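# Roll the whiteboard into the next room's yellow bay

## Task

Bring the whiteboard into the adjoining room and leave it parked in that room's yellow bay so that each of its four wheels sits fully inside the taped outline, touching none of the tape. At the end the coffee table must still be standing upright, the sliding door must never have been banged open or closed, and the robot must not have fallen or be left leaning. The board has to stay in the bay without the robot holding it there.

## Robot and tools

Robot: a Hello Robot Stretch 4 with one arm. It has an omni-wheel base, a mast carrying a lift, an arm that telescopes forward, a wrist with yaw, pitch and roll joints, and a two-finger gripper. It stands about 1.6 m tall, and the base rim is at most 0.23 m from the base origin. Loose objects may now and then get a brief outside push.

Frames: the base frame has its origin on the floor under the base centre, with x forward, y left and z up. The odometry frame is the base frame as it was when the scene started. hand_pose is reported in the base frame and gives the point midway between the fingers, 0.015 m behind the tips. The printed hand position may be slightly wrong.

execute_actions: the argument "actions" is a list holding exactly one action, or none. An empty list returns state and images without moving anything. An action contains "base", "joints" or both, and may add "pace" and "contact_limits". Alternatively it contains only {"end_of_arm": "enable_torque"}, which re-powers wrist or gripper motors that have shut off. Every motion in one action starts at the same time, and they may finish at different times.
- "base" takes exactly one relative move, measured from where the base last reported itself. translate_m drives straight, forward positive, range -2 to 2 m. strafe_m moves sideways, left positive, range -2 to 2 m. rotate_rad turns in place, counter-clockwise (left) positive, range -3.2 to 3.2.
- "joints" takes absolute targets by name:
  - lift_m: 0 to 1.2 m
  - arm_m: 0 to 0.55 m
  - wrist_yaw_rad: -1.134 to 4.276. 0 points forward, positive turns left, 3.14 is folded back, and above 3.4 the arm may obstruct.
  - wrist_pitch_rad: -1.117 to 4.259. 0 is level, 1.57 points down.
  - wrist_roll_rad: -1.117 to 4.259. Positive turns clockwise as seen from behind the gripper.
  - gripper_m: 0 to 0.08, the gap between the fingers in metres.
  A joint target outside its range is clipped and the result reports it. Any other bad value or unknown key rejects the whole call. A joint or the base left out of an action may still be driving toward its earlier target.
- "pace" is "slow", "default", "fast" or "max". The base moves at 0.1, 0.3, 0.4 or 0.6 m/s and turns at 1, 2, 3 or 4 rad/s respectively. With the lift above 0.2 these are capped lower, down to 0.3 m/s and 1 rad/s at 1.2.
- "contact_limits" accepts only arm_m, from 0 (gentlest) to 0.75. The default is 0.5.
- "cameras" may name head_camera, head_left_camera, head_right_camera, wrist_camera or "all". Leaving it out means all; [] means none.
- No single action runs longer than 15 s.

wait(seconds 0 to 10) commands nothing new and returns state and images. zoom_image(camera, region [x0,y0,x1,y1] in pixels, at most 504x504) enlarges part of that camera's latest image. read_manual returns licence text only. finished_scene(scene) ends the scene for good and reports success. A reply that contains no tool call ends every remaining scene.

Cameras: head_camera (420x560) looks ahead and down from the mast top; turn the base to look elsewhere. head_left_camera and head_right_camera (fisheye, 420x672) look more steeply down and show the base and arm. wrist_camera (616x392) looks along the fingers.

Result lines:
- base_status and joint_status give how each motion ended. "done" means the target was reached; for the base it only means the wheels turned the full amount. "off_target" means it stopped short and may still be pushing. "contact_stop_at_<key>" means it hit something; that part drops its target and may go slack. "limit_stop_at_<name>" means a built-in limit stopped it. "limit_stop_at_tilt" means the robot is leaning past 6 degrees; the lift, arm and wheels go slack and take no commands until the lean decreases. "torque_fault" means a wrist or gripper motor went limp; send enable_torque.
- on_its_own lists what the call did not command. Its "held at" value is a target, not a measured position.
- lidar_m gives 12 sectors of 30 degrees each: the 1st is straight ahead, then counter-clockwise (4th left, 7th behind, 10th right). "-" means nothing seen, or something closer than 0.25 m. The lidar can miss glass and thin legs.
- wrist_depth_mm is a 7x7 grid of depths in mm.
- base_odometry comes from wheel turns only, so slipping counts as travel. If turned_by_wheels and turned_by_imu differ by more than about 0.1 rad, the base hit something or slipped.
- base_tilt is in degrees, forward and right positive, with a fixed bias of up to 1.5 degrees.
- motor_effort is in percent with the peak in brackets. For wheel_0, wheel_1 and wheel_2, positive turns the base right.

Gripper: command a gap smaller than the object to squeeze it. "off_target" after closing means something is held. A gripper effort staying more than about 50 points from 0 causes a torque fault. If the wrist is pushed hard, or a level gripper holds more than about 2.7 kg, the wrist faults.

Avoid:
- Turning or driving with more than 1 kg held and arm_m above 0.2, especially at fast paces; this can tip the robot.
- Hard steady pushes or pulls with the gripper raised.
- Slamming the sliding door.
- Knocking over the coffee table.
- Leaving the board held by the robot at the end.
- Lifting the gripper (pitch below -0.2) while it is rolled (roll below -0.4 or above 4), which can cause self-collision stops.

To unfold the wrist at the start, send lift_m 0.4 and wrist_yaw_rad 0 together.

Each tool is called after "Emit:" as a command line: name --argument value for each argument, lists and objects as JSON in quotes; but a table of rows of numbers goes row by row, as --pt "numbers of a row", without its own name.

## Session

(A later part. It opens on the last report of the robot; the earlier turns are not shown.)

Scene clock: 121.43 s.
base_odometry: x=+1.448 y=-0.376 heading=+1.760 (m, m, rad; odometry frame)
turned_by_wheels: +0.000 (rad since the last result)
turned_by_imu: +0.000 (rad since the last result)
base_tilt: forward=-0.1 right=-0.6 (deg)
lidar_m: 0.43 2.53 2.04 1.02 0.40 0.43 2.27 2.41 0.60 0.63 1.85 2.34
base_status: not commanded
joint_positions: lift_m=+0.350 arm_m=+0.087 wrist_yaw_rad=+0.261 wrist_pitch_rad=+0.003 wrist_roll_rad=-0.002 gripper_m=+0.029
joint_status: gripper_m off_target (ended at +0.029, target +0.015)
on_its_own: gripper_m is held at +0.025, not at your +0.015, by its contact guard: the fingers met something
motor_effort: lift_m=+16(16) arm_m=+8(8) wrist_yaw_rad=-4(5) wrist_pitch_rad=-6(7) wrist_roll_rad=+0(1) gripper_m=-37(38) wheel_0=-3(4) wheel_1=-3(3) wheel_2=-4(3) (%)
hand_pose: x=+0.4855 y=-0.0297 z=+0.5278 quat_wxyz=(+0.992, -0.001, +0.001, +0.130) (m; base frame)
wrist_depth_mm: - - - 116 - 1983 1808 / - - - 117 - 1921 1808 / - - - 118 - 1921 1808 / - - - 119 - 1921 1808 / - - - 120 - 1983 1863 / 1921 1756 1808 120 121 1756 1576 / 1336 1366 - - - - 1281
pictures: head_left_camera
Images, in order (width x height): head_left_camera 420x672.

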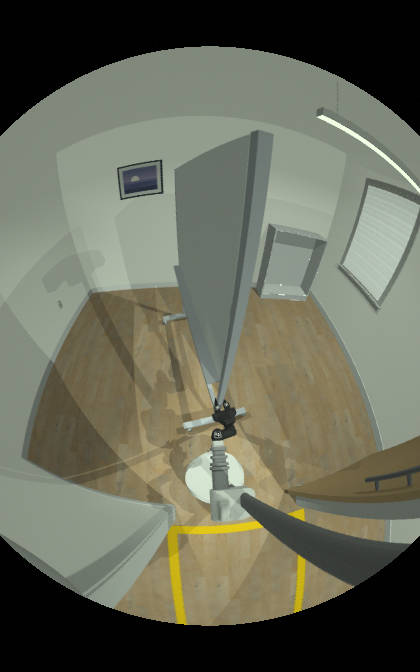

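Emit:
execute_actions --actions '[{"base": {"strafe_m": -0.05}, "pace": "slow"}]' --cameras '[]'

Emit:
execute_actions --actions '[{"base": {"translate_m": -0.5}, "joints": {"wrist_yaw_rad": 0.2}}]' --cameras '["head_left_camera", "head_right_camera"]'

Scene clock: 128.80 s.
base_odometry: x=+1.497 y=-0.366 heading=+1.760 (m, m, rad; odometry frame)
turned_by_wheels: +0.000 (rad since the last result)
turned_by_imu: -0.001 (rad since the last result)
base_tilt: forward=-0.2 right=-0.6 (deg)
lidar_m: 0.45 2.53 2.10 1.00 0.42 0.51 2.28 2.39 0.54 0.59 1.80 2.27
base_status: done
joint_positions: lift_m=+0.350 arm_m=+0.087 wrist_yaw_rad=+0.265 wrist_pitch_rad=+0.003 wrist_roll_rad=-0.003 gripper_m=+0.029
joint_status: not commanded
on_its_own: gripper_m is held at +0.025, not at your +0.015, by its contact guard: the fingers met something
motor_effort: lift_m=+16(16) arm_m=+6(8) wrist_yaw_rad=-13(15) wrist_pitch_rad=-7(10) wrist_roll_rad=+2(0) gripper_m=-31(34) wheel_0=+7(10) wheel_1=-3(9) wheel_2=+1(4) (%)
hand_pose: x=+0.4860 y=-0.0287 z=+0.5279 quat_wxyz=(+0.991, -0.002, +0.001, +0.132) (m; base frame)
wrist_depth_mm: - - - 117 - 1921 1808 / - - - 118 - 1921 1808 / - - - 118 - 1921 1808 / - - - 119 - 1921 1808 / - - - 120 - 1983 1863 / 1863 1808 1756 121 121 1756 1618 / 1308 1336 - - - - 1255
pictures: none
No camera images: the call's "cameras" was empty. Leave "cameras" out to get every camera's image.

Scene clock: 131.97 s.
base_odometry: x=+1.591 y=-0.857 heading=+1.760 (m, m, rad; odometry frame)
turned_by_wheels: -0.001 (rad since the last result)
turned_by_imu: +0.000 (rad since the last result)
base_tilt: forward=+0.0 right=-0.6 (deg)
lidar_m: 0.44 2.87 0.38 0.41 1.46 1.86 1.78 1.86 1.79 0.58 0.58 2.45
base_status: done
joint_positions: lift_m=+0.350 arm_m=+0.087 wrist_yaw_rad=+0.193 wrist_pitch_rad=+0.003 wrist_roll_rad=-0.004 gripper_m=+0.029
joint_status: all done
on_its_own: gripper_m is held at +0.025, not at your +0.015, by its contact guard: the fingers met something; wrist_yaw_rad is at rest, and its effort (+20) is outside its rest range (-13 to +13)
motor_effort: lift_m=+16(16) arm_m=+4(6) wrist_yaw_rad=+20(58) wrist_pitch_rad=-8(8) wrist_roll_rad=+3(4) gripper_m=-33(37) wheel_0=-5(5) wheel_1=-4(6) wheel_2=+2(19) (%)
hand_pose: x=+0.4838 y=-0.0450 z=+0.5278 quat_wxyz=(+0.995, -0.002, +0.002, +0.096) (m; base frame)
wrist_depth_mm: - - - 119 - - - / - - - 119 - - - / - - - 120 - - - / - - - 121 - - - / - - - 122 - - - / 1808 1808 1756 123 122 1756 1576 / 1308 1366 - - - - 1281
pictures: head_left_camera, head_right_camera
Images, in order (width x height): head_left_camera 420x672, head_right_camera 420x672.

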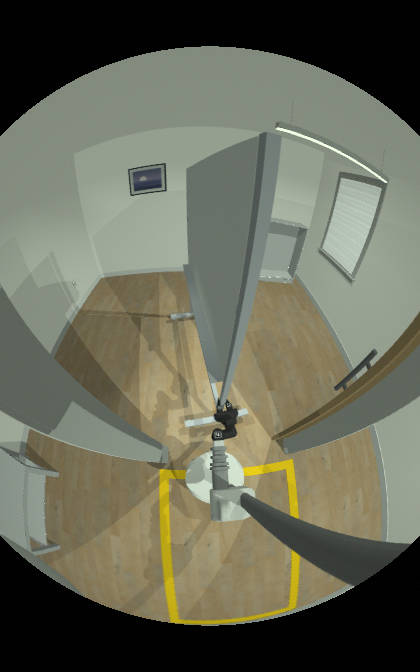

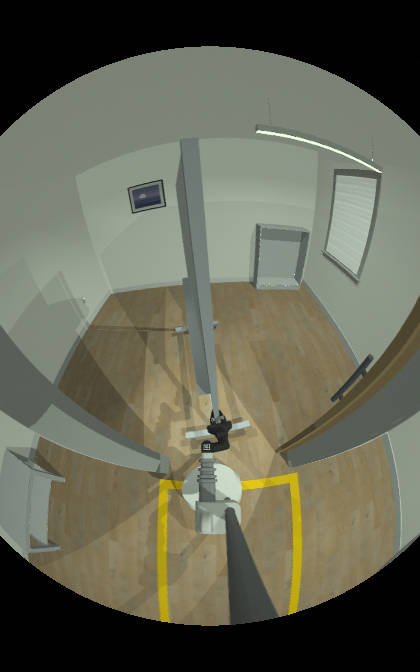

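Emit:
execute_actions --actions '[{"base": {"translate_m": -0.5}, "joints": {"wrist_yaw_rad": 0.11}}]' --cameras '["head_right_camera"]'

Scene clock: 136.33 s.
base_odometry: x=+1.685 y=-1.348 heading=+1.759 (m, m, rad; odometry frame)
turned_by_wheels: -0.001 (rad since the last result)
turned_by_imu: +0.000 (rad since the last result)
base_tilt: forward=+0.0 right=-0.6 (deg)
lidar_m: 0.43 0.70 0.86 1.42 1.51 1.35 1.29 1.36 1.78 1.70 0.86 0.88
base_status: done
joint_positions: lift_m=+0.350 arm_m=+0.088 wrist_yaw_rad=+0.103 wrist_pitch_rad=+0.003 wrist_roll_rad=-0.004 gripper_m=+0.029
joint_status: all done
on_its_own: gripper_m is held at +0.025, not at your +0.015, by its contact guard: the fingers met something; wrist_yaw_rad is at rest, and its effort (+21) is outside its rest range (-13 to +13)
motor_effort: lift_m=+16(16) arm_m=+2(4) wrist_yaw_rad=+21(53) wrist_pitch_rad=-8(10) wrist_roll_rad=+2(4) gripper_m=-33(35) wheel_0=-6(10) wheel_1=-3(7) wheel_2=+1(19) (%)
hand_pose: x=+0.4791 y=-0.0651 z=+0.5278 quat_wxyz=(+0.999, -0.002, +0.002, +0.051) (m; base frame)
wrist_depth_mm: - - - 121 - - - / - - - 121 - - - / - - - 122 - - - / - - - 123 - - - / - - - 124 - - - / 1808 1808 1756 125 124 1756 1576 / 1281 1397 - - - - 1281
pictures: head_right_camera
Images, in order (width x height): head_right_camera 420x672.

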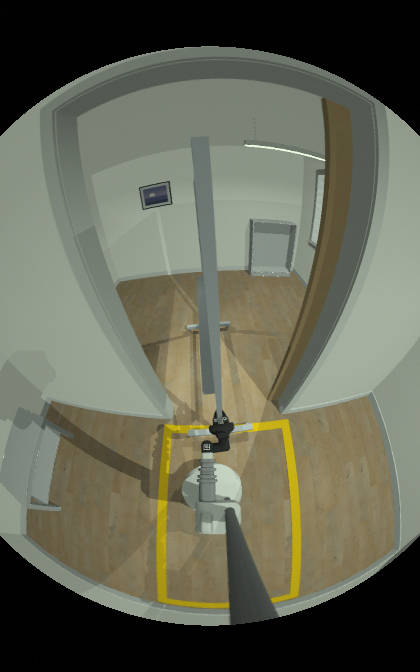

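Emit:
execute_actions --actions '[{"base": {"translate_m": -0.5}, "joints": {"wrist_yaw_rad": 0.02}}]' --cameras '["head_right_camera"]'

Emit:
zoom_image --camera "head_right_camera" --region '[110, 280, 330, 600]'

Scene clock: 141.30 s.
base_odometry: x=+1.779 y=-1.839 heading=+1.758 (m, m, rad; odometry frame)
turned_by_wheels: -0.001 (rad since the last result)
turned_by_imu: +0.000 (rad since the last result)
base_tilt: forward=-0.1 right=-0.6 (deg)
lidar_m: 0.43 1.17 1.49 1.43 1.12 0.83 0.80 0.84 1.16 1.69 1.57 1.25
base_status: done
joint_positions: lift_m=+0.350 arm_m=+0.088 wrist_yaw_rad=+0.014 wrist_pitch_rad=+0.004 wrist_roll_rad=-0.004 gripper_m=+0.029
joint_status: all done
on_its_own: gripper_m is held at +0.025, not at your +0.015, by its contact guard: the fingers met something; wrist_yaw_rad is at rest, and its effort (+14) is outside its rest range (-13 to +13)
motor_effort: lift_m=+17(16) arm_m=+1(2) wrist_yaw_rad=+14(52) wrist_pitch_rad=-10(10) wrist_roll_rad=+3(3) gripper_m=-31(34) wheel_0=-5(9) wheel_1=-3(8) wheel_2=+1(19) (%)
hand_pose: x=+0.4726 y=-0.0843 z=+0.5277 quat_wxyz=(+1.000, -0.002, +0.002, +0.007) (m; base frame)
wrist_depth_mm: 809 904 - 122 - - 778 / 809 891 - 123 - - 778 / 831 878 - 124 - - 788 / 820 878 - 125 - - 798 / 831 854 - 125 - - 798 / 831 842 1708 126 125 931 809 / 831 820 - - - - 809
pictures: head_right_camera
Images, in order (width x height): head_right_camera 420x672.

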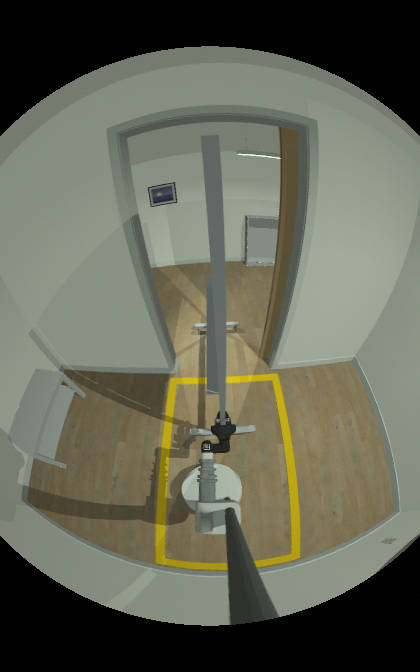

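Region (110, 280, 330, 600) of head_right_camera's 420x672 image, scaled by 1.575, with more detail than that image has; it fills the left 346 columns of this view, and the rest is white.

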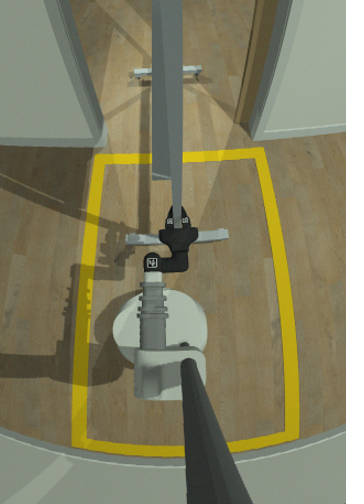

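Emit:
execute_actions --actions '[{"base": {"translate_m": -0.5}, "joints": {"wrist_yaw_rad": 0.0}}]' --cameras '["head_right_camera"]'

Emit:
execute_actions --actions '[{"joints": {"gripper_m": 0.08}}]' --cameras '[]'

Emit:
execute_actions --actions '[{"joints": {"arm_m": 0.0}}]' --cameras '["wrist_camera"]'

Scene clock: 150.23 s.
base_odometry: x=+1.872 y=-2.330 heading=+1.758 (m, m, rad; odometry frame)
turned_by_wheels: -0.001 (rad since the last result)
turned_by_imu: -0.002 (rad since the last result)
base_tilt: forward=-0.1 right=-0.6 (deg)
lidar_m: 0.43 1.64 1.49 1.13 0.43 0.31 0.27 0.30 0.46 1.23 1.77 1.69
base_status: done
joint_positions: lift_m=+0.350 arm_m=+0.088 wrist_yaw_rad=-0.006 wrist_pitch_rad=+0.004 wrist_roll_rad=-0.004 gripper_m=+0.029
joint_status: all done
on_its_own: gripper_m is held at +0.025, not at your +0.015, by its contact guard: the fingers met something; wrist_yaw_rad is at rest, and its effort (+18) is outside its rest range (-13 to +13)
motor_effort: lift_m=+16(17) arm_m=+1(1) wrist_yaw_rad=+18(18) wrist_pitch_rad=-10(10) wrist_roll_rad=+3(2) gripper_m=-33(33) wheel_0=-5(8) wheel_1=-4(9) wheel_2=+2(14) (%)
hand_pose: x=+0.4708 y=-0.0887 z=+0.5277 quat_wxyz=(+1.000, -0.002, +0.002, -0.003) (m; base frame)
wrist_depth_mm: 1281 1308 - 122 - 1255 1255 / 1308 1281 - 123 - 1255 1255 / 1308 1336 - 124 - 1281 1255 / 1336 1308 - 125 - 1281 1281 / 1366 1336 - 126 - 1308 1281 / 1308 1336 1308 126 126 1281 1255 / 1308 1336 - - - - 1255
pictures: head_right_camera
Images, in order (width x height): head_right_camera 420x672.

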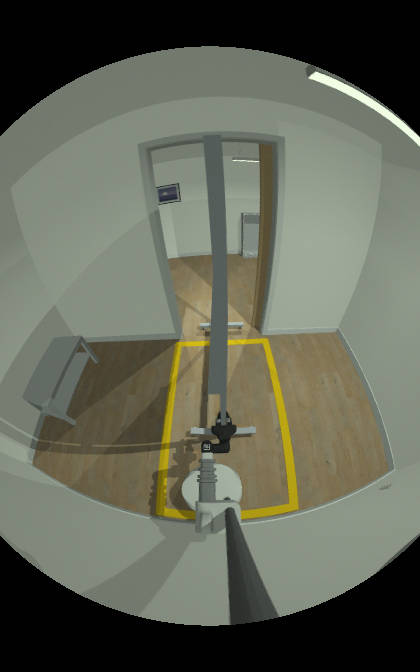

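Scene clock: 151.40 s.
base_odometry: x=+1.872 y=-2.330 heading=+1.758 (m, m, rad; odometry frame)
turned_by_wheels: +0.000 (rad since the last result)
turned_by_imu: +0.000 (rad since the last result)
base_tilt: forward=-0.2 right=-0.5 (deg)
lidar_m: 0.44 1.65 1.49 1.16 0.45 0.30 0.27 0.29 0.44 1.24 1.77 1.71
base_status: not commanded
joint_positions: lift_m=+0.350 arm_m=+0.088 wrist_yaw_rad=+0.000 wrist_pitch_rad=+0.003 wrist_roll_rad=-0.004 gripper_m=+0.080
joint_status: all done
motor_effort: lift_m=+16(16) arm_m=+1(1) wrist_yaw_rad=+0(18) wrist_pitch_rad=-8(8) wrist_roll_rad=+3(3) gripper_m=+1(32) wheel_0=-2(5) wheel_1=-3(4) wheel_2=+3(3) (%)
hand_pose: x=+0.4713 y=-0.0875 z=+0.5278 quat_wxyz=(+1.000, -0.002, +0.002, +0.000) (m; base frame)
wrist_depth_mm: 1308 1308 - 122 - 1255 1255 / 1308 1308 - 123 - 1255 1255 / 1336 1308 - 124 - 1255 1255 / 1366 1336 - 124 - 1281 1281 / 1336 1336 - 125 - 1281 1281 / 1366 1336 166 126 151 128 1255 / - - 135 - - - -
pictures: none
No camera images: the call's "cameras" was empty. Leave "cameras" out to get every camera's image.

Scene clock: 152.63 s.
base_odometry: x=+1.872 y=-2.330 heading=+1.758 (m, m, rad; odometry frame)
turned_by_wheels: +0.000 (rad since the last result)
turned_by_imu: +0.000 (rad since the last result)
base_tilt: forward=-0.1 right=-0.6 (deg)
lidar_m: 0.42 1.70 1.50 1.12 0.41 0.30 0.28 0.32 0.43 1.27 1.77 1.71
base_status: not commanded
joint_positions: lift_m=+0.350 arm_m=+0.001 wrist_yaw_rad=+0.000 wrist_pitch_rad=+0.003 wrist_roll_rad=-0.004 gripper_m=+0.080
joint_status: all done
motor_effort: lift_m=+17(16) arm_m=-8(9) wrist_yaw_rad=-3(1) wrist_pitch_rad=-7(8) wrist_roll_rad=+3(3) gripper_m=+4(3) wheel_0=-2(2) wheel_1=-3(3) wheel_2=+3(2) (%)
hand_pose: x=+0.3850 y=-0.0875 z=+0.5278 quat_wxyz=(+1.000, -0.002, +0.002, +0.000) (m; base frame)
wrist_depth_mm: 1366 1397 - 207 - 1336 1336 / 1397 1397 - 208 - 1366 1336 / 1397 1397 - 209 - 1336 1336 / 1397 1430 - 211 - 1366 1308 / 1397 1430 - 213 - 1366 1366 / 1464 1430 166 214 1499 128 1366 / - - 135 - - - -
pictures: wrist_camera
camera_calibration (this result's frames):
wrist_camera: T_world_to_cam=[[0.0150587, -0.999579, -0.0247811, -0.0710292], [-0.0592846, 0.0238477, -0.997956, 0.59986], [0.998128, 0.0164971, -0.0589006, -0.19403], [0, 0, 0, 1]] pos_world=[0.230298, -0.0821037, 0.585446]
Images, in order (width x height): wrist_camera 616x392.

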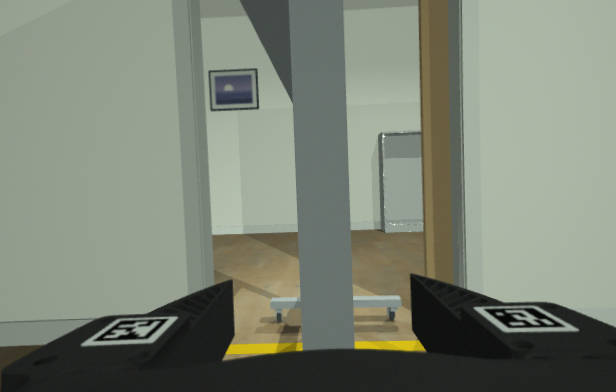

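Emit:
execute_actions --actions '[]'

Scene clock: 159.37 s.
base_odometry: x=+1.872 y=-2.330 heading=+1.758 (m, m, rad; odometry frame)
turned_by_wheels: +0.000 (rad since the last result)
turned_by_imu: -0.001 (rad since the last result)
base_tilt: forward=+0.0 right=-0.6 (deg)
lidar_m: 0.41 1.66 1.49 1.14 0.42 0.32 0.27 0.30 0.44 1.25 1.78 1.69
base_status: not commanded
joint_positions: lift_m=+0.350 arm_m=+0.001 wrist_yaw_rad=+0.000 wrist_pitch_rad=+0.003 wrist_roll_rad=-0.004 gripper_m=+0.080
joint_status: all done
motor_effort: lift_m=+16(16) arm_m=-8(9) wrist_yaw_rad=+0(1) wrist_pitch_rad=-8(8) wrist_roll_rad=+2(3) gripper_m=+1(3) wheel_0=-2(2) wheel_1=-3(3) wheel_2=+3(2) (%)
hand_pose: x=+0.3850 y=-0.0875 z=+0.5278 quat_wxyz=(+1.000, -0.002, +0.002, +0.000) (m; base frame)
wrist_depth_mm: 1397 1366 - 208 - 1366 1336 / 1397 1397 - 208 - 1336 1336 / 1430 1397 - 210 - 1366 1336 / 1430 1397 - 211 - 1366 1336 / 1430 1430 - 213 - 1366 1366 / 1430 1430 166 214 1499 128 1366 / - - 135 - - - -
pictures: head_camera, head_left_camera, head_right_camera, wrist_camera
camera_calibration (this result's frames):
wrist_camera: T_world_to_cam=[[0.0150588, -0.999579, -0.0247812, -0.0710292], [-0.0592845, 0.0238479, -0.997956, 0.59986], [0.998128, 0.0164972, -0.0589005, -0.19403], [0, 0, 0, 1]] pos_world=[0.230298, -0.0821037, 0.585446]
Images, in order (width x height): head_camera 420x560, head_left_camera 420x672, head_right_camera 420x672, wrist_camera 616x392.

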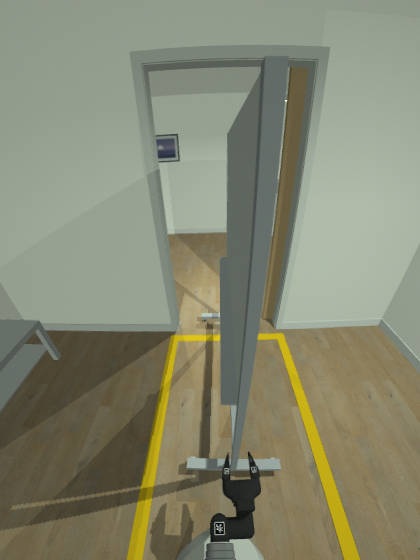

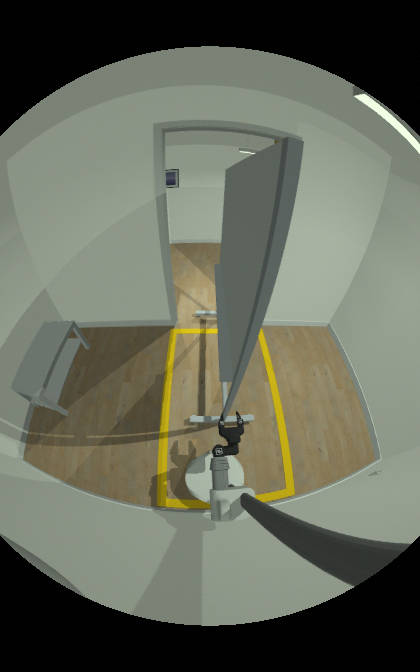

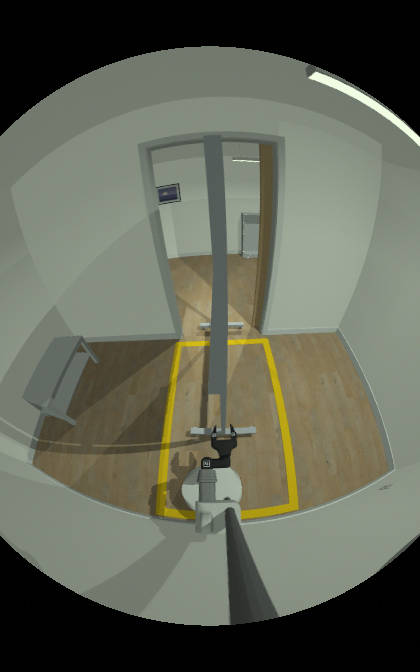

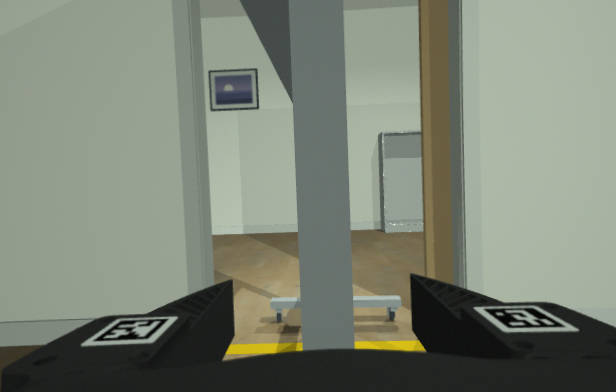

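Emit:
execute_actions --actions '[{"base": {"strafe_m": 0.5}}]' --cameras '[]'

Emit:
execute_actions --actions '[{"base": {"translate_m": 0.545}}]' --cameras '[]'

Emit:
execute_actions --actions '[{"base": {"rotate_rad": -1.571}}]' --cameras '["head_left_camera", "wrist_camera"]'

Scene clock: 166.83 s.
base_odometry: x=+1.380 y=-2.423 heading=+1.758 (m, m, rad; odometry frame)
turned_by_wheels: +0.000 (rad since the last result)
turned_by_imu: -0.002 (rad since the last result)
base_tilt: forward=-0.1 right=-0.6 (deg)
lidar_m: 1.58 1.32 1.01 1.12 0.40 0.30 0.27 0.30 0.41 1.23 0.68 0.72
base_status: done
joint_positions: lift_m=+0.350 arm_m=+0.001 wrist_yaw_rad=+0.000 wrist_pitch_rad=+0.003 wrist_roll_rad=-0.004 gripper_m=+0.080
joint_status: not commanded
motor_effort: lift_m=+16(16) arm_m=-8(9) wrist_yaw_rad=-1(1) wrist_pitch_rad=-7(6) wrist_roll_rad=+3(3) gripper_m=+1(2) wheel_0=+0(12) wheel_1=+2(11) wheel_2=+0(1) (%)
hand_pose: x=+0.3851 y=-0.0874 z=+0.5278 quat_wxyz=(+1.000, -0.002, +0.002, +0.000) (m; base frame)
wrist_depth_mm: 1397 1397 1366 1397 - 1182 759 / 1430 1397 1366 1397 - 1182 842 / 1397 1430 1397 1397 - - 1464 / 1430 1397 1397 1397 - - 1464 / 1430 1430 1397 1397 - - 1499 / 1464 1430 166 1397 1499 128 768 / - - 135 - - - -
pictures: none
No camera images: the call's "cameras" was empty. Leave "cameras" out to get every camera's image.

Scene clock: 170.13 s.
base_odometry: x=+1.279 y=-1.888 heading=+1.759 (m, m, rad; odometry frame)
turned_by_wheels: +0.000 (rad since the last result)
turned_by_imu: -0.003 (rad since the last result)
base_tilt: forward=-0.1 right=-0.5 (deg)
lidar_m: 1.03 1.11 0.96 0.91 1.19 0.86 0.84 0.87 1.22 0.49 0.53 0.76
base_status: done
joint_positions: lift_m=+0.350 arm_m=+0.001 wrist_yaw_rad=+0.000 wrist_pitch_rad=+0.003 wrist_roll_rad=-0.004 gripper_m=+0.080
joint_status: not commanded
motor_effort: lift_m=+16(16) arm_m=-8(8) wrist_yaw_rad=+1(2) wrist_pitch_rad=-7(6) wrist_roll_rad=+2(3) gripper_m=+3(2) wheel_0=+2(7) wheel_1=+2(6) wheel_2=+0(10) (%)
hand_pose: x=+0.3850 y=-0.0874 z=+0.5278 quat_wxyz=(+1.000, -0.002, +0.002, +0.000) (m; base frame)
wrist_depth_mm: 842 842 831 831 - - 778 / 854 854 842 831 - - 891 / 854 854 842 842 - - - / 866 854 854 842 - - - / 866 866 854 854 - - - / 866 866 166 854 1576 128 788 / - - 135 - - - -
pictures: none
No camera images: the call's "cameras" was empty. Leave "cameras" out to get every camera's image.

Scene clock: 172.20 s.
base_odometry: x=+1.279 y=-1.888 heading=+0.188 (m, m, rad; odometry frame)
turned_by_wheels: -1.570 (rad since the last result)
turned_by_imu: -1.570 (rad since the last result)
base_tilt: forward=-0.1 right=-0.5 (deg)
lidar_m: 0.51 0.53 0.77 1.05 1.12 0.99 0.93 1.19 0.88 0.83 0.85 1.22
base_status: done
joint_positions: lift_m=+0.350 arm_m=+0.001 wrist_yaw_rad=+0.000 wrist_pitch_rad=+0.003 wrist_roll_rad=-0.004 gripper_m=+0.080
joint_status: not commanded
motor_effort: lift_m=+17(17) arm_m=-9(8) wrist_yaw_rad=-1(1) wrist_pitch_rad=-6(7) wrist_roll_rad=+3(3) gripper_m=+3(2) wheel_0=+2(6) wheel_1=+2(7) wheel_2=+3(10) (%)
hand_pose: x=+0.3850 y=-0.0874 z=+0.5277 quat_wxyz=(+1.000, -0.002, +0.002, +0.000) (m; base frame)
wrist_depth_mm: 1499 1983 1983 1983 1983 1708 1118 / 1661 1983 1921 1983 1983 1708 1138 / 1618 - - 1983 1983 1708 1118 / 1618 - 1983 1983 1983 1756 1138 / 1576 - - 1983 1983 1756 1138 / 1537 1808 166 1576 1537 128 1118 / - - 135 - - - -
pictures: head_left_camera, wrist_camera
camera_calibration (this result's frames):
wrist_camera: T_world_to_cam=[[0.0151977, -0.999577, -0.0247801, -0.0710547], [-0.0592879, 0.0238385, -0.997956, 0.599814], [0.998125, 0.0166358, -0.0589005, -0.194022], [0, 0, 0, 1]] pos_world=[0.2303, -0.0820956, 0.585399]
Images, in order (width x height): head_left_camera 420x672, wrist_camera 616x392.

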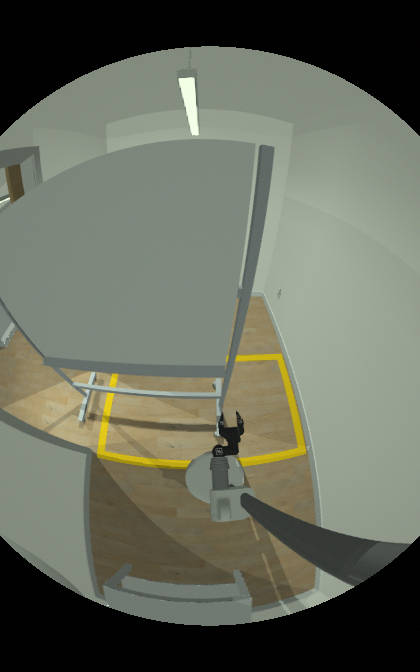

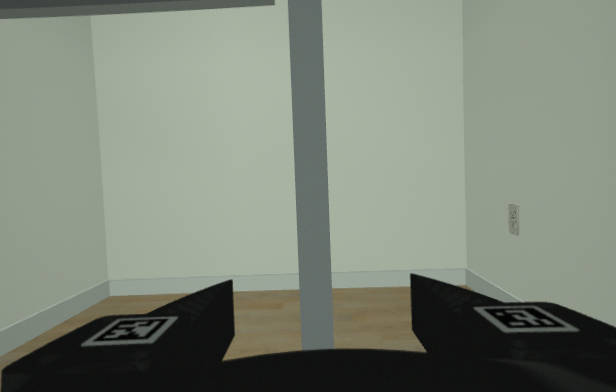

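Emit:
execute_actions --actions '[{"joints": {"arm_m": 0.21}, "contact_limits": {"arm_m": 0.2}}]' --cameras '["wrist_camera"]'

Scene clock: 176.47 s.
base_odometry: x=+1.279 y=-1.888 heading=+0.188 (m, m, rad; odometry frame)
turned_by_wheels: +0.000 (rad since the last result)
turned_by_imu: -0.002 (rad since the last result)
base_tilt: forward=-0.1 right=-0.5 (deg)
lidar_m: 0.50 0.54 0.75 1.04 1.14 0.99 0.92 1.16 0.88 0.82 0.87 1.20
base_status: not commanded
joint_positions: lift_m=+0.350 arm_m=+0.209 wrist_yaw_rad=+0.000 wrist_pitch_rad=+0.003 wrist_roll_rad=-0.004 gripper_m=+0.080
joint_status: all done
motor_effort: lift_m=+17(17) arm_m=+8(7) wrist_yaw_rad=-2(1) wrist_pitch_rad=-7(8) wrist_roll_rad=+4(3) gripper_m=+1(1) wheel_0=+2(2) wheel_1=+2(2) wheel_2=+3(3) (%)
contact_limits: arm_m 0.2
hand_pose: x=+0.5921 y=-0.0874 z=+0.5277 quat_wxyz=(+1.000, -0.002, +0.002, +0.000) (m; base frame)
wrist_depth_mm: 1661 1756 1756 129 1756 1661 1138 / 1576 1756 1756 131 1756 1708 1118 / 1576 1756 1756 131 1756 1708 1138 / 1576 1808 1808 132 1756 1708 1160 / 1576 1808 1808 133 1756 1808 1160 / 1537 1808 166 133 1499 127 1118 / - - 135 - - - -
pictures: wrist_camera
camera_calibration (this result's frames):
wrist_camera: T_world_to_cam=[[0.0153915, -0.999574, -0.0248079, -0.0742604], [-0.0592556, 0.0238554, -0.997958, 0.612081], [0.998124, 0.01683, -0.0588632, -0.400723], [0, 0, 0, 1]] pos_world=[0.437384, -0.0820861, 0.585401]
Images, in order (width x height): wrist_camera 616x392.

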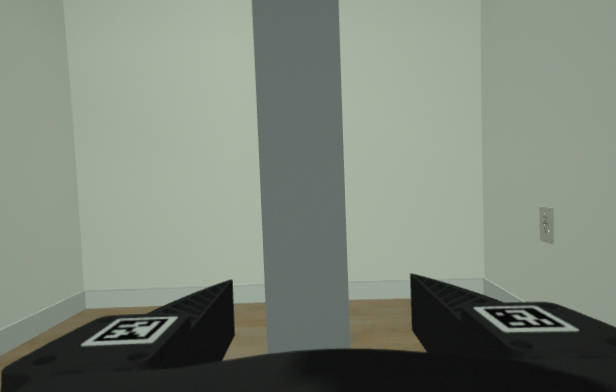

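Emit:
execute_actions --actions '[{"joints": {"arm_m": 0.225, "gripper_m": 0.015}, "contact_limits": {"arm_m": 0.2}}]' --cameras '["wrist_camera"]'

Scene clock: 178.83 s.
base_odometry: x=+1.279 y=-1.888 heading=+0.188 (m, m, rad; odometry frame)
turned_by_wheels: +0.000 (rad since the last result)
turned_by_imu: +0.000 (rad since the last result)
base_tilt: forward=-0.1 right=-0.6 (deg)
lidar_m: 0.50 0.54 0.77 1.05 1.12 0.99 0.94 1.21 0.86 0.82 0.87 1.21
base_status: not commanded
joint_positions: lift_m=+0.350 arm_m=+0.224 wrist_yaw_rad=+0.006 wrist_pitch_rad=+0.003 wrist_roll_rad=-0.002 gripper_m=+0.030
joint_status: gripper_m off_target (ended at +0.030, target +0.015); the others done
on_its_own: gripper_m is held at +0.025, not at your +0.015, by its contact guard: the fingers met something; wrist_yaw_rad is at rest, and its effort (-19) is outside its rest range (-13 to +13)
motor_effort: lift_m=+17(17) arm_m=+8(8) wrist_yaw_rad=-19(21) wrist_pitch_rad=-7(7) wrist_roll_rad=-1(1) gripper_m=-36(36) wheel_0=+6(6) wheel_1=+3(3) wheel_2=+4(3) (%)
contact_limits: arm_m 0.2
hand_pose: x=+0.6077 y=-0.0860 z=+0.5278 quat_wxyz=(+1.000, -0.001, +0.002, +0.003) (m; base frame)
wrist_depth_mm: 1576 1756 1756 114 1708 1661 1160 / 1576 1756 1808 115 1756 1708 1160 / 1576 1808 1756 116 1756 1756 1160 / 1537 1808 1808 117 1756 1808 1160 / 1576 1756 1808 118 1756 1708 1160 / 1537 1808 1756 118 121 1618 1205 / 1308 1366 - - - - 1205
pictures: wrist_camera
camera_calibration (this result's frames):
wrist_camera: T_world_to_cam=[[0.0217011, -0.999428, -0.0259325, -0.0763838], [-0.0593774, 0.0246044, -0.997932, 0.613104], [0.998, 0.0231961, -0.0588095, -0.41569], [0, 0, 0, 1]] pos_world=[0.45292, -0.0817828, 0.585409]
Images, in order (width x height): wrist_camera 616x392.

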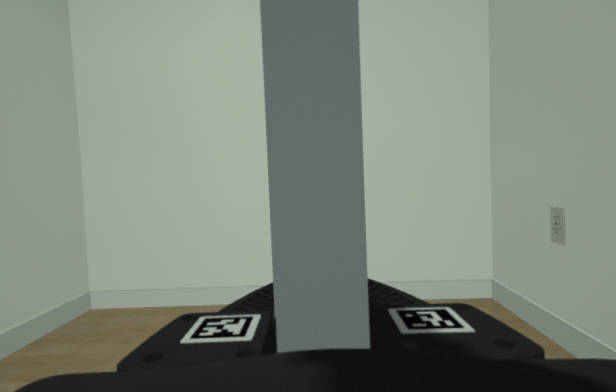

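Emit:
execute_actions --actions '[{"base": {"strafe_m": -0.22}, "pace": "slow"}]' --cameras '["head_left_camera", "head_camera"]'

Scene clock: 184.27 s.
base_odometry: x=+1.320 y=-2.104 heading=+0.189 (m, m, rad; odometry frame)
turned_by_wheels: +0.001 (rad since the last result)
turned_by_imu: +0.000 (rad since the last result)
base_tilt: forward=-0.2 right=-0.5 (deg)
lidar_m: 0.50 0.52 0.76 1.28 1.35 0.97 0.93 0.90 0.63 0.60 0.65 0.88
base_status: done
joint_positions: lift_m=+0.350 arm_m=+0.224 wrist_yaw_rad=+0.002 wrist_pitch_rad=+0.003 wrist_roll_rad=-0.002 gripper_m=+0.030
joint_status: not commanded
on_its_own: gripper_m is held at +0.025, not at your +0.015, by its contact guard: the fingers met something
motor_effort: lift_m=+17(17) arm_m=+7(8) wrist_yaw_rad=-8(26) wrist_pitch_rad=-8(7) wrist_roll_rad=-1(1) gripper_m=-36(37) wheel_0=+7(19) wheel_1=-2(7) wheel_2=+6(3) (%)
hand_pose: x=+0.6075 y=-0.0869 z=+0.5277 quat_wxyz=(+1.000, -0.001, +0.002, +0.001) (m; base frame)
wrist_depth_mm: 1708 1808 1756 114 1708 1255 809 / 1808 1756 1756 115 1756 1229 820 / 1808 1756 1808 116 1756 1255 831 / 1808 1808 1756 117 1808 1308 831 / 1863 1808 1756 118 1708 1281 854 / 1661 1808 1756 118 118 1182 854 / 1308 1336 - - - - 831
pictures: head_camera, head_left_camera
Images, in order (width x height): head_camera 420x560, head_left_camera 420x672.

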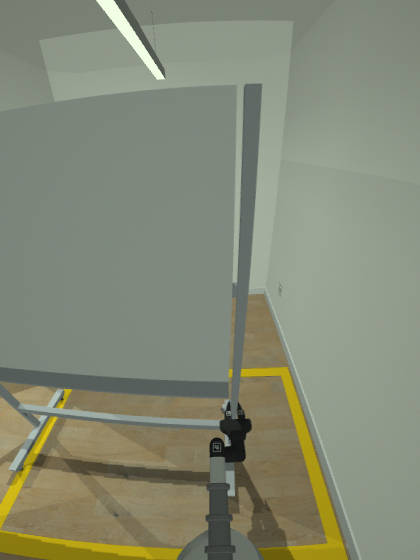

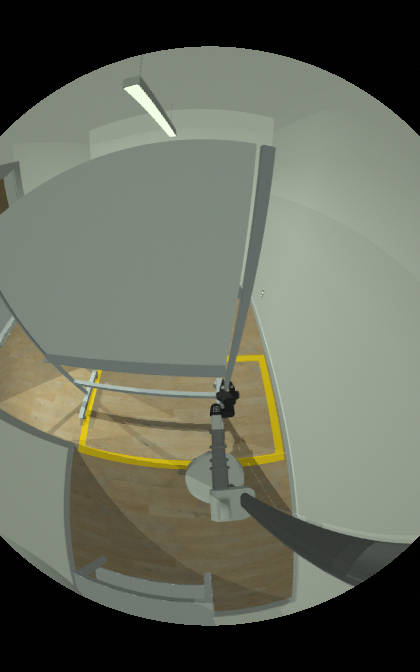

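Emit:
execute_actions --actions '[{"base": {"strafe_m": -0.2}, "pace": "slow"}]' --cameras '["head_left_camera", "head_camera"]'

Scene clock: 189.20 s.
base_odometry: x=+1.358 y=-2.300 heading=+0.190 (m, m, rad; odometry frame)
turned_by_wheels: +0.001 (rad since the last result)
turned_by_imu: +0.000 (rad since the last result)
base_tilt: forward=-0.1 right=-0.6 (deg)
lidar_m: 0.50 0.55 0.77 1.47 1.37 0.98 1.18 0.59 0.42 0.41 0.42 0.60
base_status: done
joint_positions: lift_m=+0.350 arm_m=+0.224 wrist_yaw_rad=+0.002 wrist_pitch_rad=+0.003 wrist_roll_rad=-0.002 gripper_m=+0.030
joint_status: not commanded
on_its_own: gripper_m is held at +0.025, not at your +0.015, by its contact guard: the fingers met something
motor_effort: lift_m=+17(17) arm_m=+7(7) wrist_yaw_rad=-7(22) wrist_pitch_rad=-8(8) wrist_roll_rad=+0(1) gripper_m=-36(39) wheel_0=+6(17) wheel_1=-2(6) wheel_2=+5(5) (%)
hand_pose: x=+0.6075 y=-0.0869 z=+0.5277 quat_wxyz=(+1.000, -0.001, +0.002, +0.001) (m; base frame)
wrist_depth_mm: 1756 1756 1756 114 1430 788 535 / 1808 1808 1756 115 1464 788 539 / 1808 1808 1756 116 1499 809 544 / 1808 1808 1756 117 1537 820 544 / 1808 1808 1756 118 1576 820 554 / 1808 1756 1756 118 117 750 559 / 1336 1336 - - - - 544
pictures: head_camera, head_left_camera
Images, in order (width x height): head_camera 420x560, head_left_camera 420x672.

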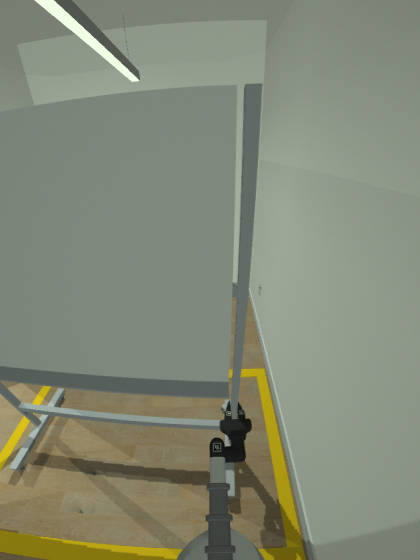

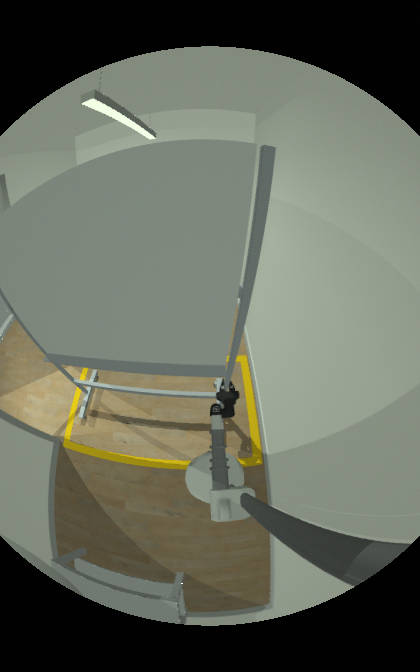

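Emit:
zoom_image --camera "head_left_camera" --region '[40, 330, 280, 490]'

Emit:
zoom_image --camera "head_camera" --region '[0, 360, 300, 560]'

Region (40, 330, 280, 490) of head_left_camera's 420x672 image, scaled by 2.100, with more detail than that image has.

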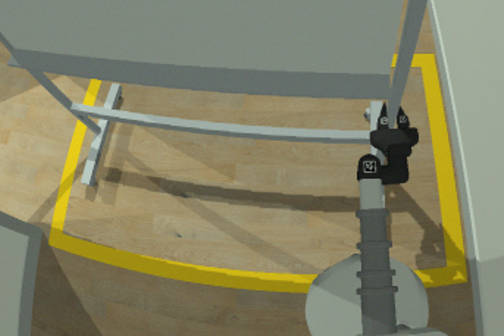

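Region (0, 360, 300, 560) of head_camera's 420x560 image, scaled by 1.680, with more detail than that image has.

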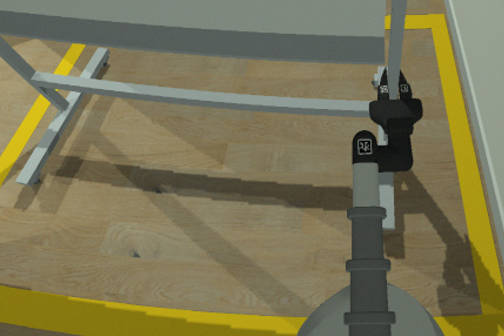

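Emit:
execute_actions --actions '[{"joints": {"gripper_m": 0.08}}]' --cameras '[]'

Emit:
execute_actions --actions '[{"joints": {"arm_m": 0.05}}]' --cameras '["head_left_camera", "head_camera", "wrist_camera"]'

Scene clock: 202.13 s.
base_odometry: x=+1.358 y=-2.300 heading=+0.190 (m, m, rad; odometry frame)
turned_by_wheels: +0.000 (rad since the last result)
turned_by_imu: -0.002 (rad since the last result)
base_tilt: forward=+0.0 right=-0.5 (deg)
lidar_m: 0.50 0.54 0.80 1.47 1.34 0.97 1.15 0.60 0.42 0.41 0.43 0.61
base_status: not commanded
joint_positions: lift_m=+0.350 arm_m=+0.224 wrist_yaw_rad=+0.000 wrist_pitch_rad=+0.003 wrist_roll_rad=-0.003 gripper_m=+0.080
joint_status: all done
motor_effort: lift_m=+17(17) arm_m=+7(7) wrist_yaw_rad=-1(12) wrist_pitch_rad=-9(7) wrist_roll_rad=+1(1) gripper_m=+3(35) wheel_0=+2(6) wheel_1=-2(2) wheel_2=+3(5) (%)
hand_pose: x=+0.6073 y=-0.0874 z=+0.5277 quat_wxyz=(+1.000, -0.002, +0.002, +0.000) (m; base frame)
wrist_depth_mm: 1756 1756 1756 115 1618 778 530 / 1808 1756 1756 116 1661 788 530 / 1808 1756 1756 116 1661 788 530 / 1756 1808 1808 117 1756 809 539 / 1808 1808 1808 118 1756 809 539 / 1808 1756 166 119 1430 128 521 / - - 135 - - - -
pictures: none
No camera images: the call's "cameras" was empty. Leave "cameras" out to get every camera's image.

Scene clock: 203.73 s.
base_odometry: x=+1.358 y=-2.300 heading=+0.190 (m, m, rad; odometry frame)
turned_by_wheels: +0.000 (rad since the last result)
turned_by_imu: -0.001 (rad since the last result)
base_tilt: forward=+0.0 right=-0.5 (deg)
lidar_m: 0.50 0.55 0.78 1.47 1.37 1.00 1.15 0.60 0.44 0.40 0.41 0.61
base_status: not commanded
joint_positions: lift_m=+0.350 arm_m=+0.051 wrist_yaw_rad=+0.000 wrist_pitch_rad=+0.003 wrist_roll_rad=-0.003 gripper_m=+0.080
joint_status: all done
motor_effort: lift_m=+17(17) arm_m=-8(8) wrist_yaw_rad=+2(3) wrist_pitch_rad=-8(7) wrist_roll_rad=+2(1) gripper_m=+1(2) wheel_0=+2(2) wheel_1=-2(2) wheel_2=+4(4) (%)
hand_pose: x=+0.4350 y=-0.0875 z=+0.5277 quat_wxyz=(+1.000, -0.002, +0.002, +0.000) (m; base frame)
wrist_depth_mm: 1983 1863 1921 1863 1576 768 525 / 1983 1921 1921 1863 1618 768 530 / 1983 1921 1983 1921 1661 778 530 / 1983 1983 1921 317 1708 798 530 / 1983 1983 1983 1983 1808 820 539 / 1863 1808 166 1430 1537 128 517 / - - 135 - - - -
pictures: head_camera, head_left_camera, wrist_camera
camera_calibration (this result's frames):
wrist_camera: T_world_to_cam=[[0.0150669, -0.999569, -0.0252057, -0.0715595], [-0.0592815, 0.0242712, -0.997946, 0.602808], [0.998128, 0.0165302, -0.0588903, -0.24392], [0, 0, 0, 1]] pos_world=[0.280277, -0.0821275, 0.585402]
Images, in order (width x height): head_camera 420x560, head_left_camera 420x672, wrist_camera 616x392.

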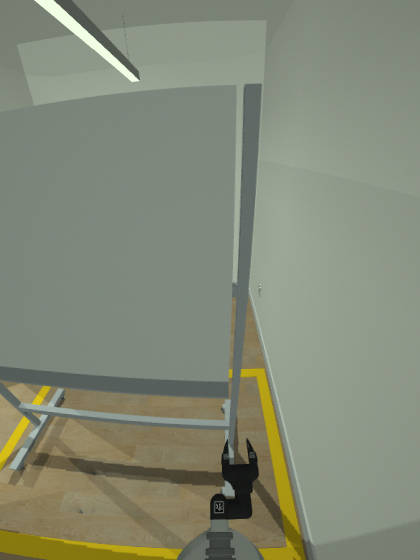

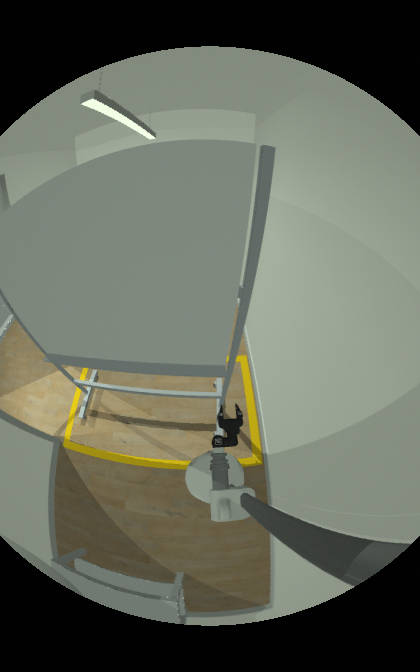

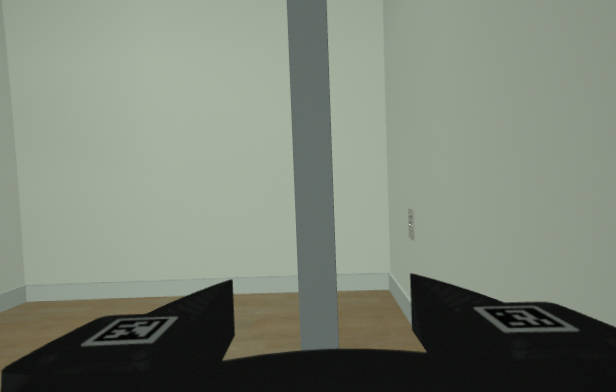

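The board is inside the bay with clearance on every side, the gripper has let go, and the table is upright.

Emit:
finished_scene --scene 2

The scene is finished: the task was done.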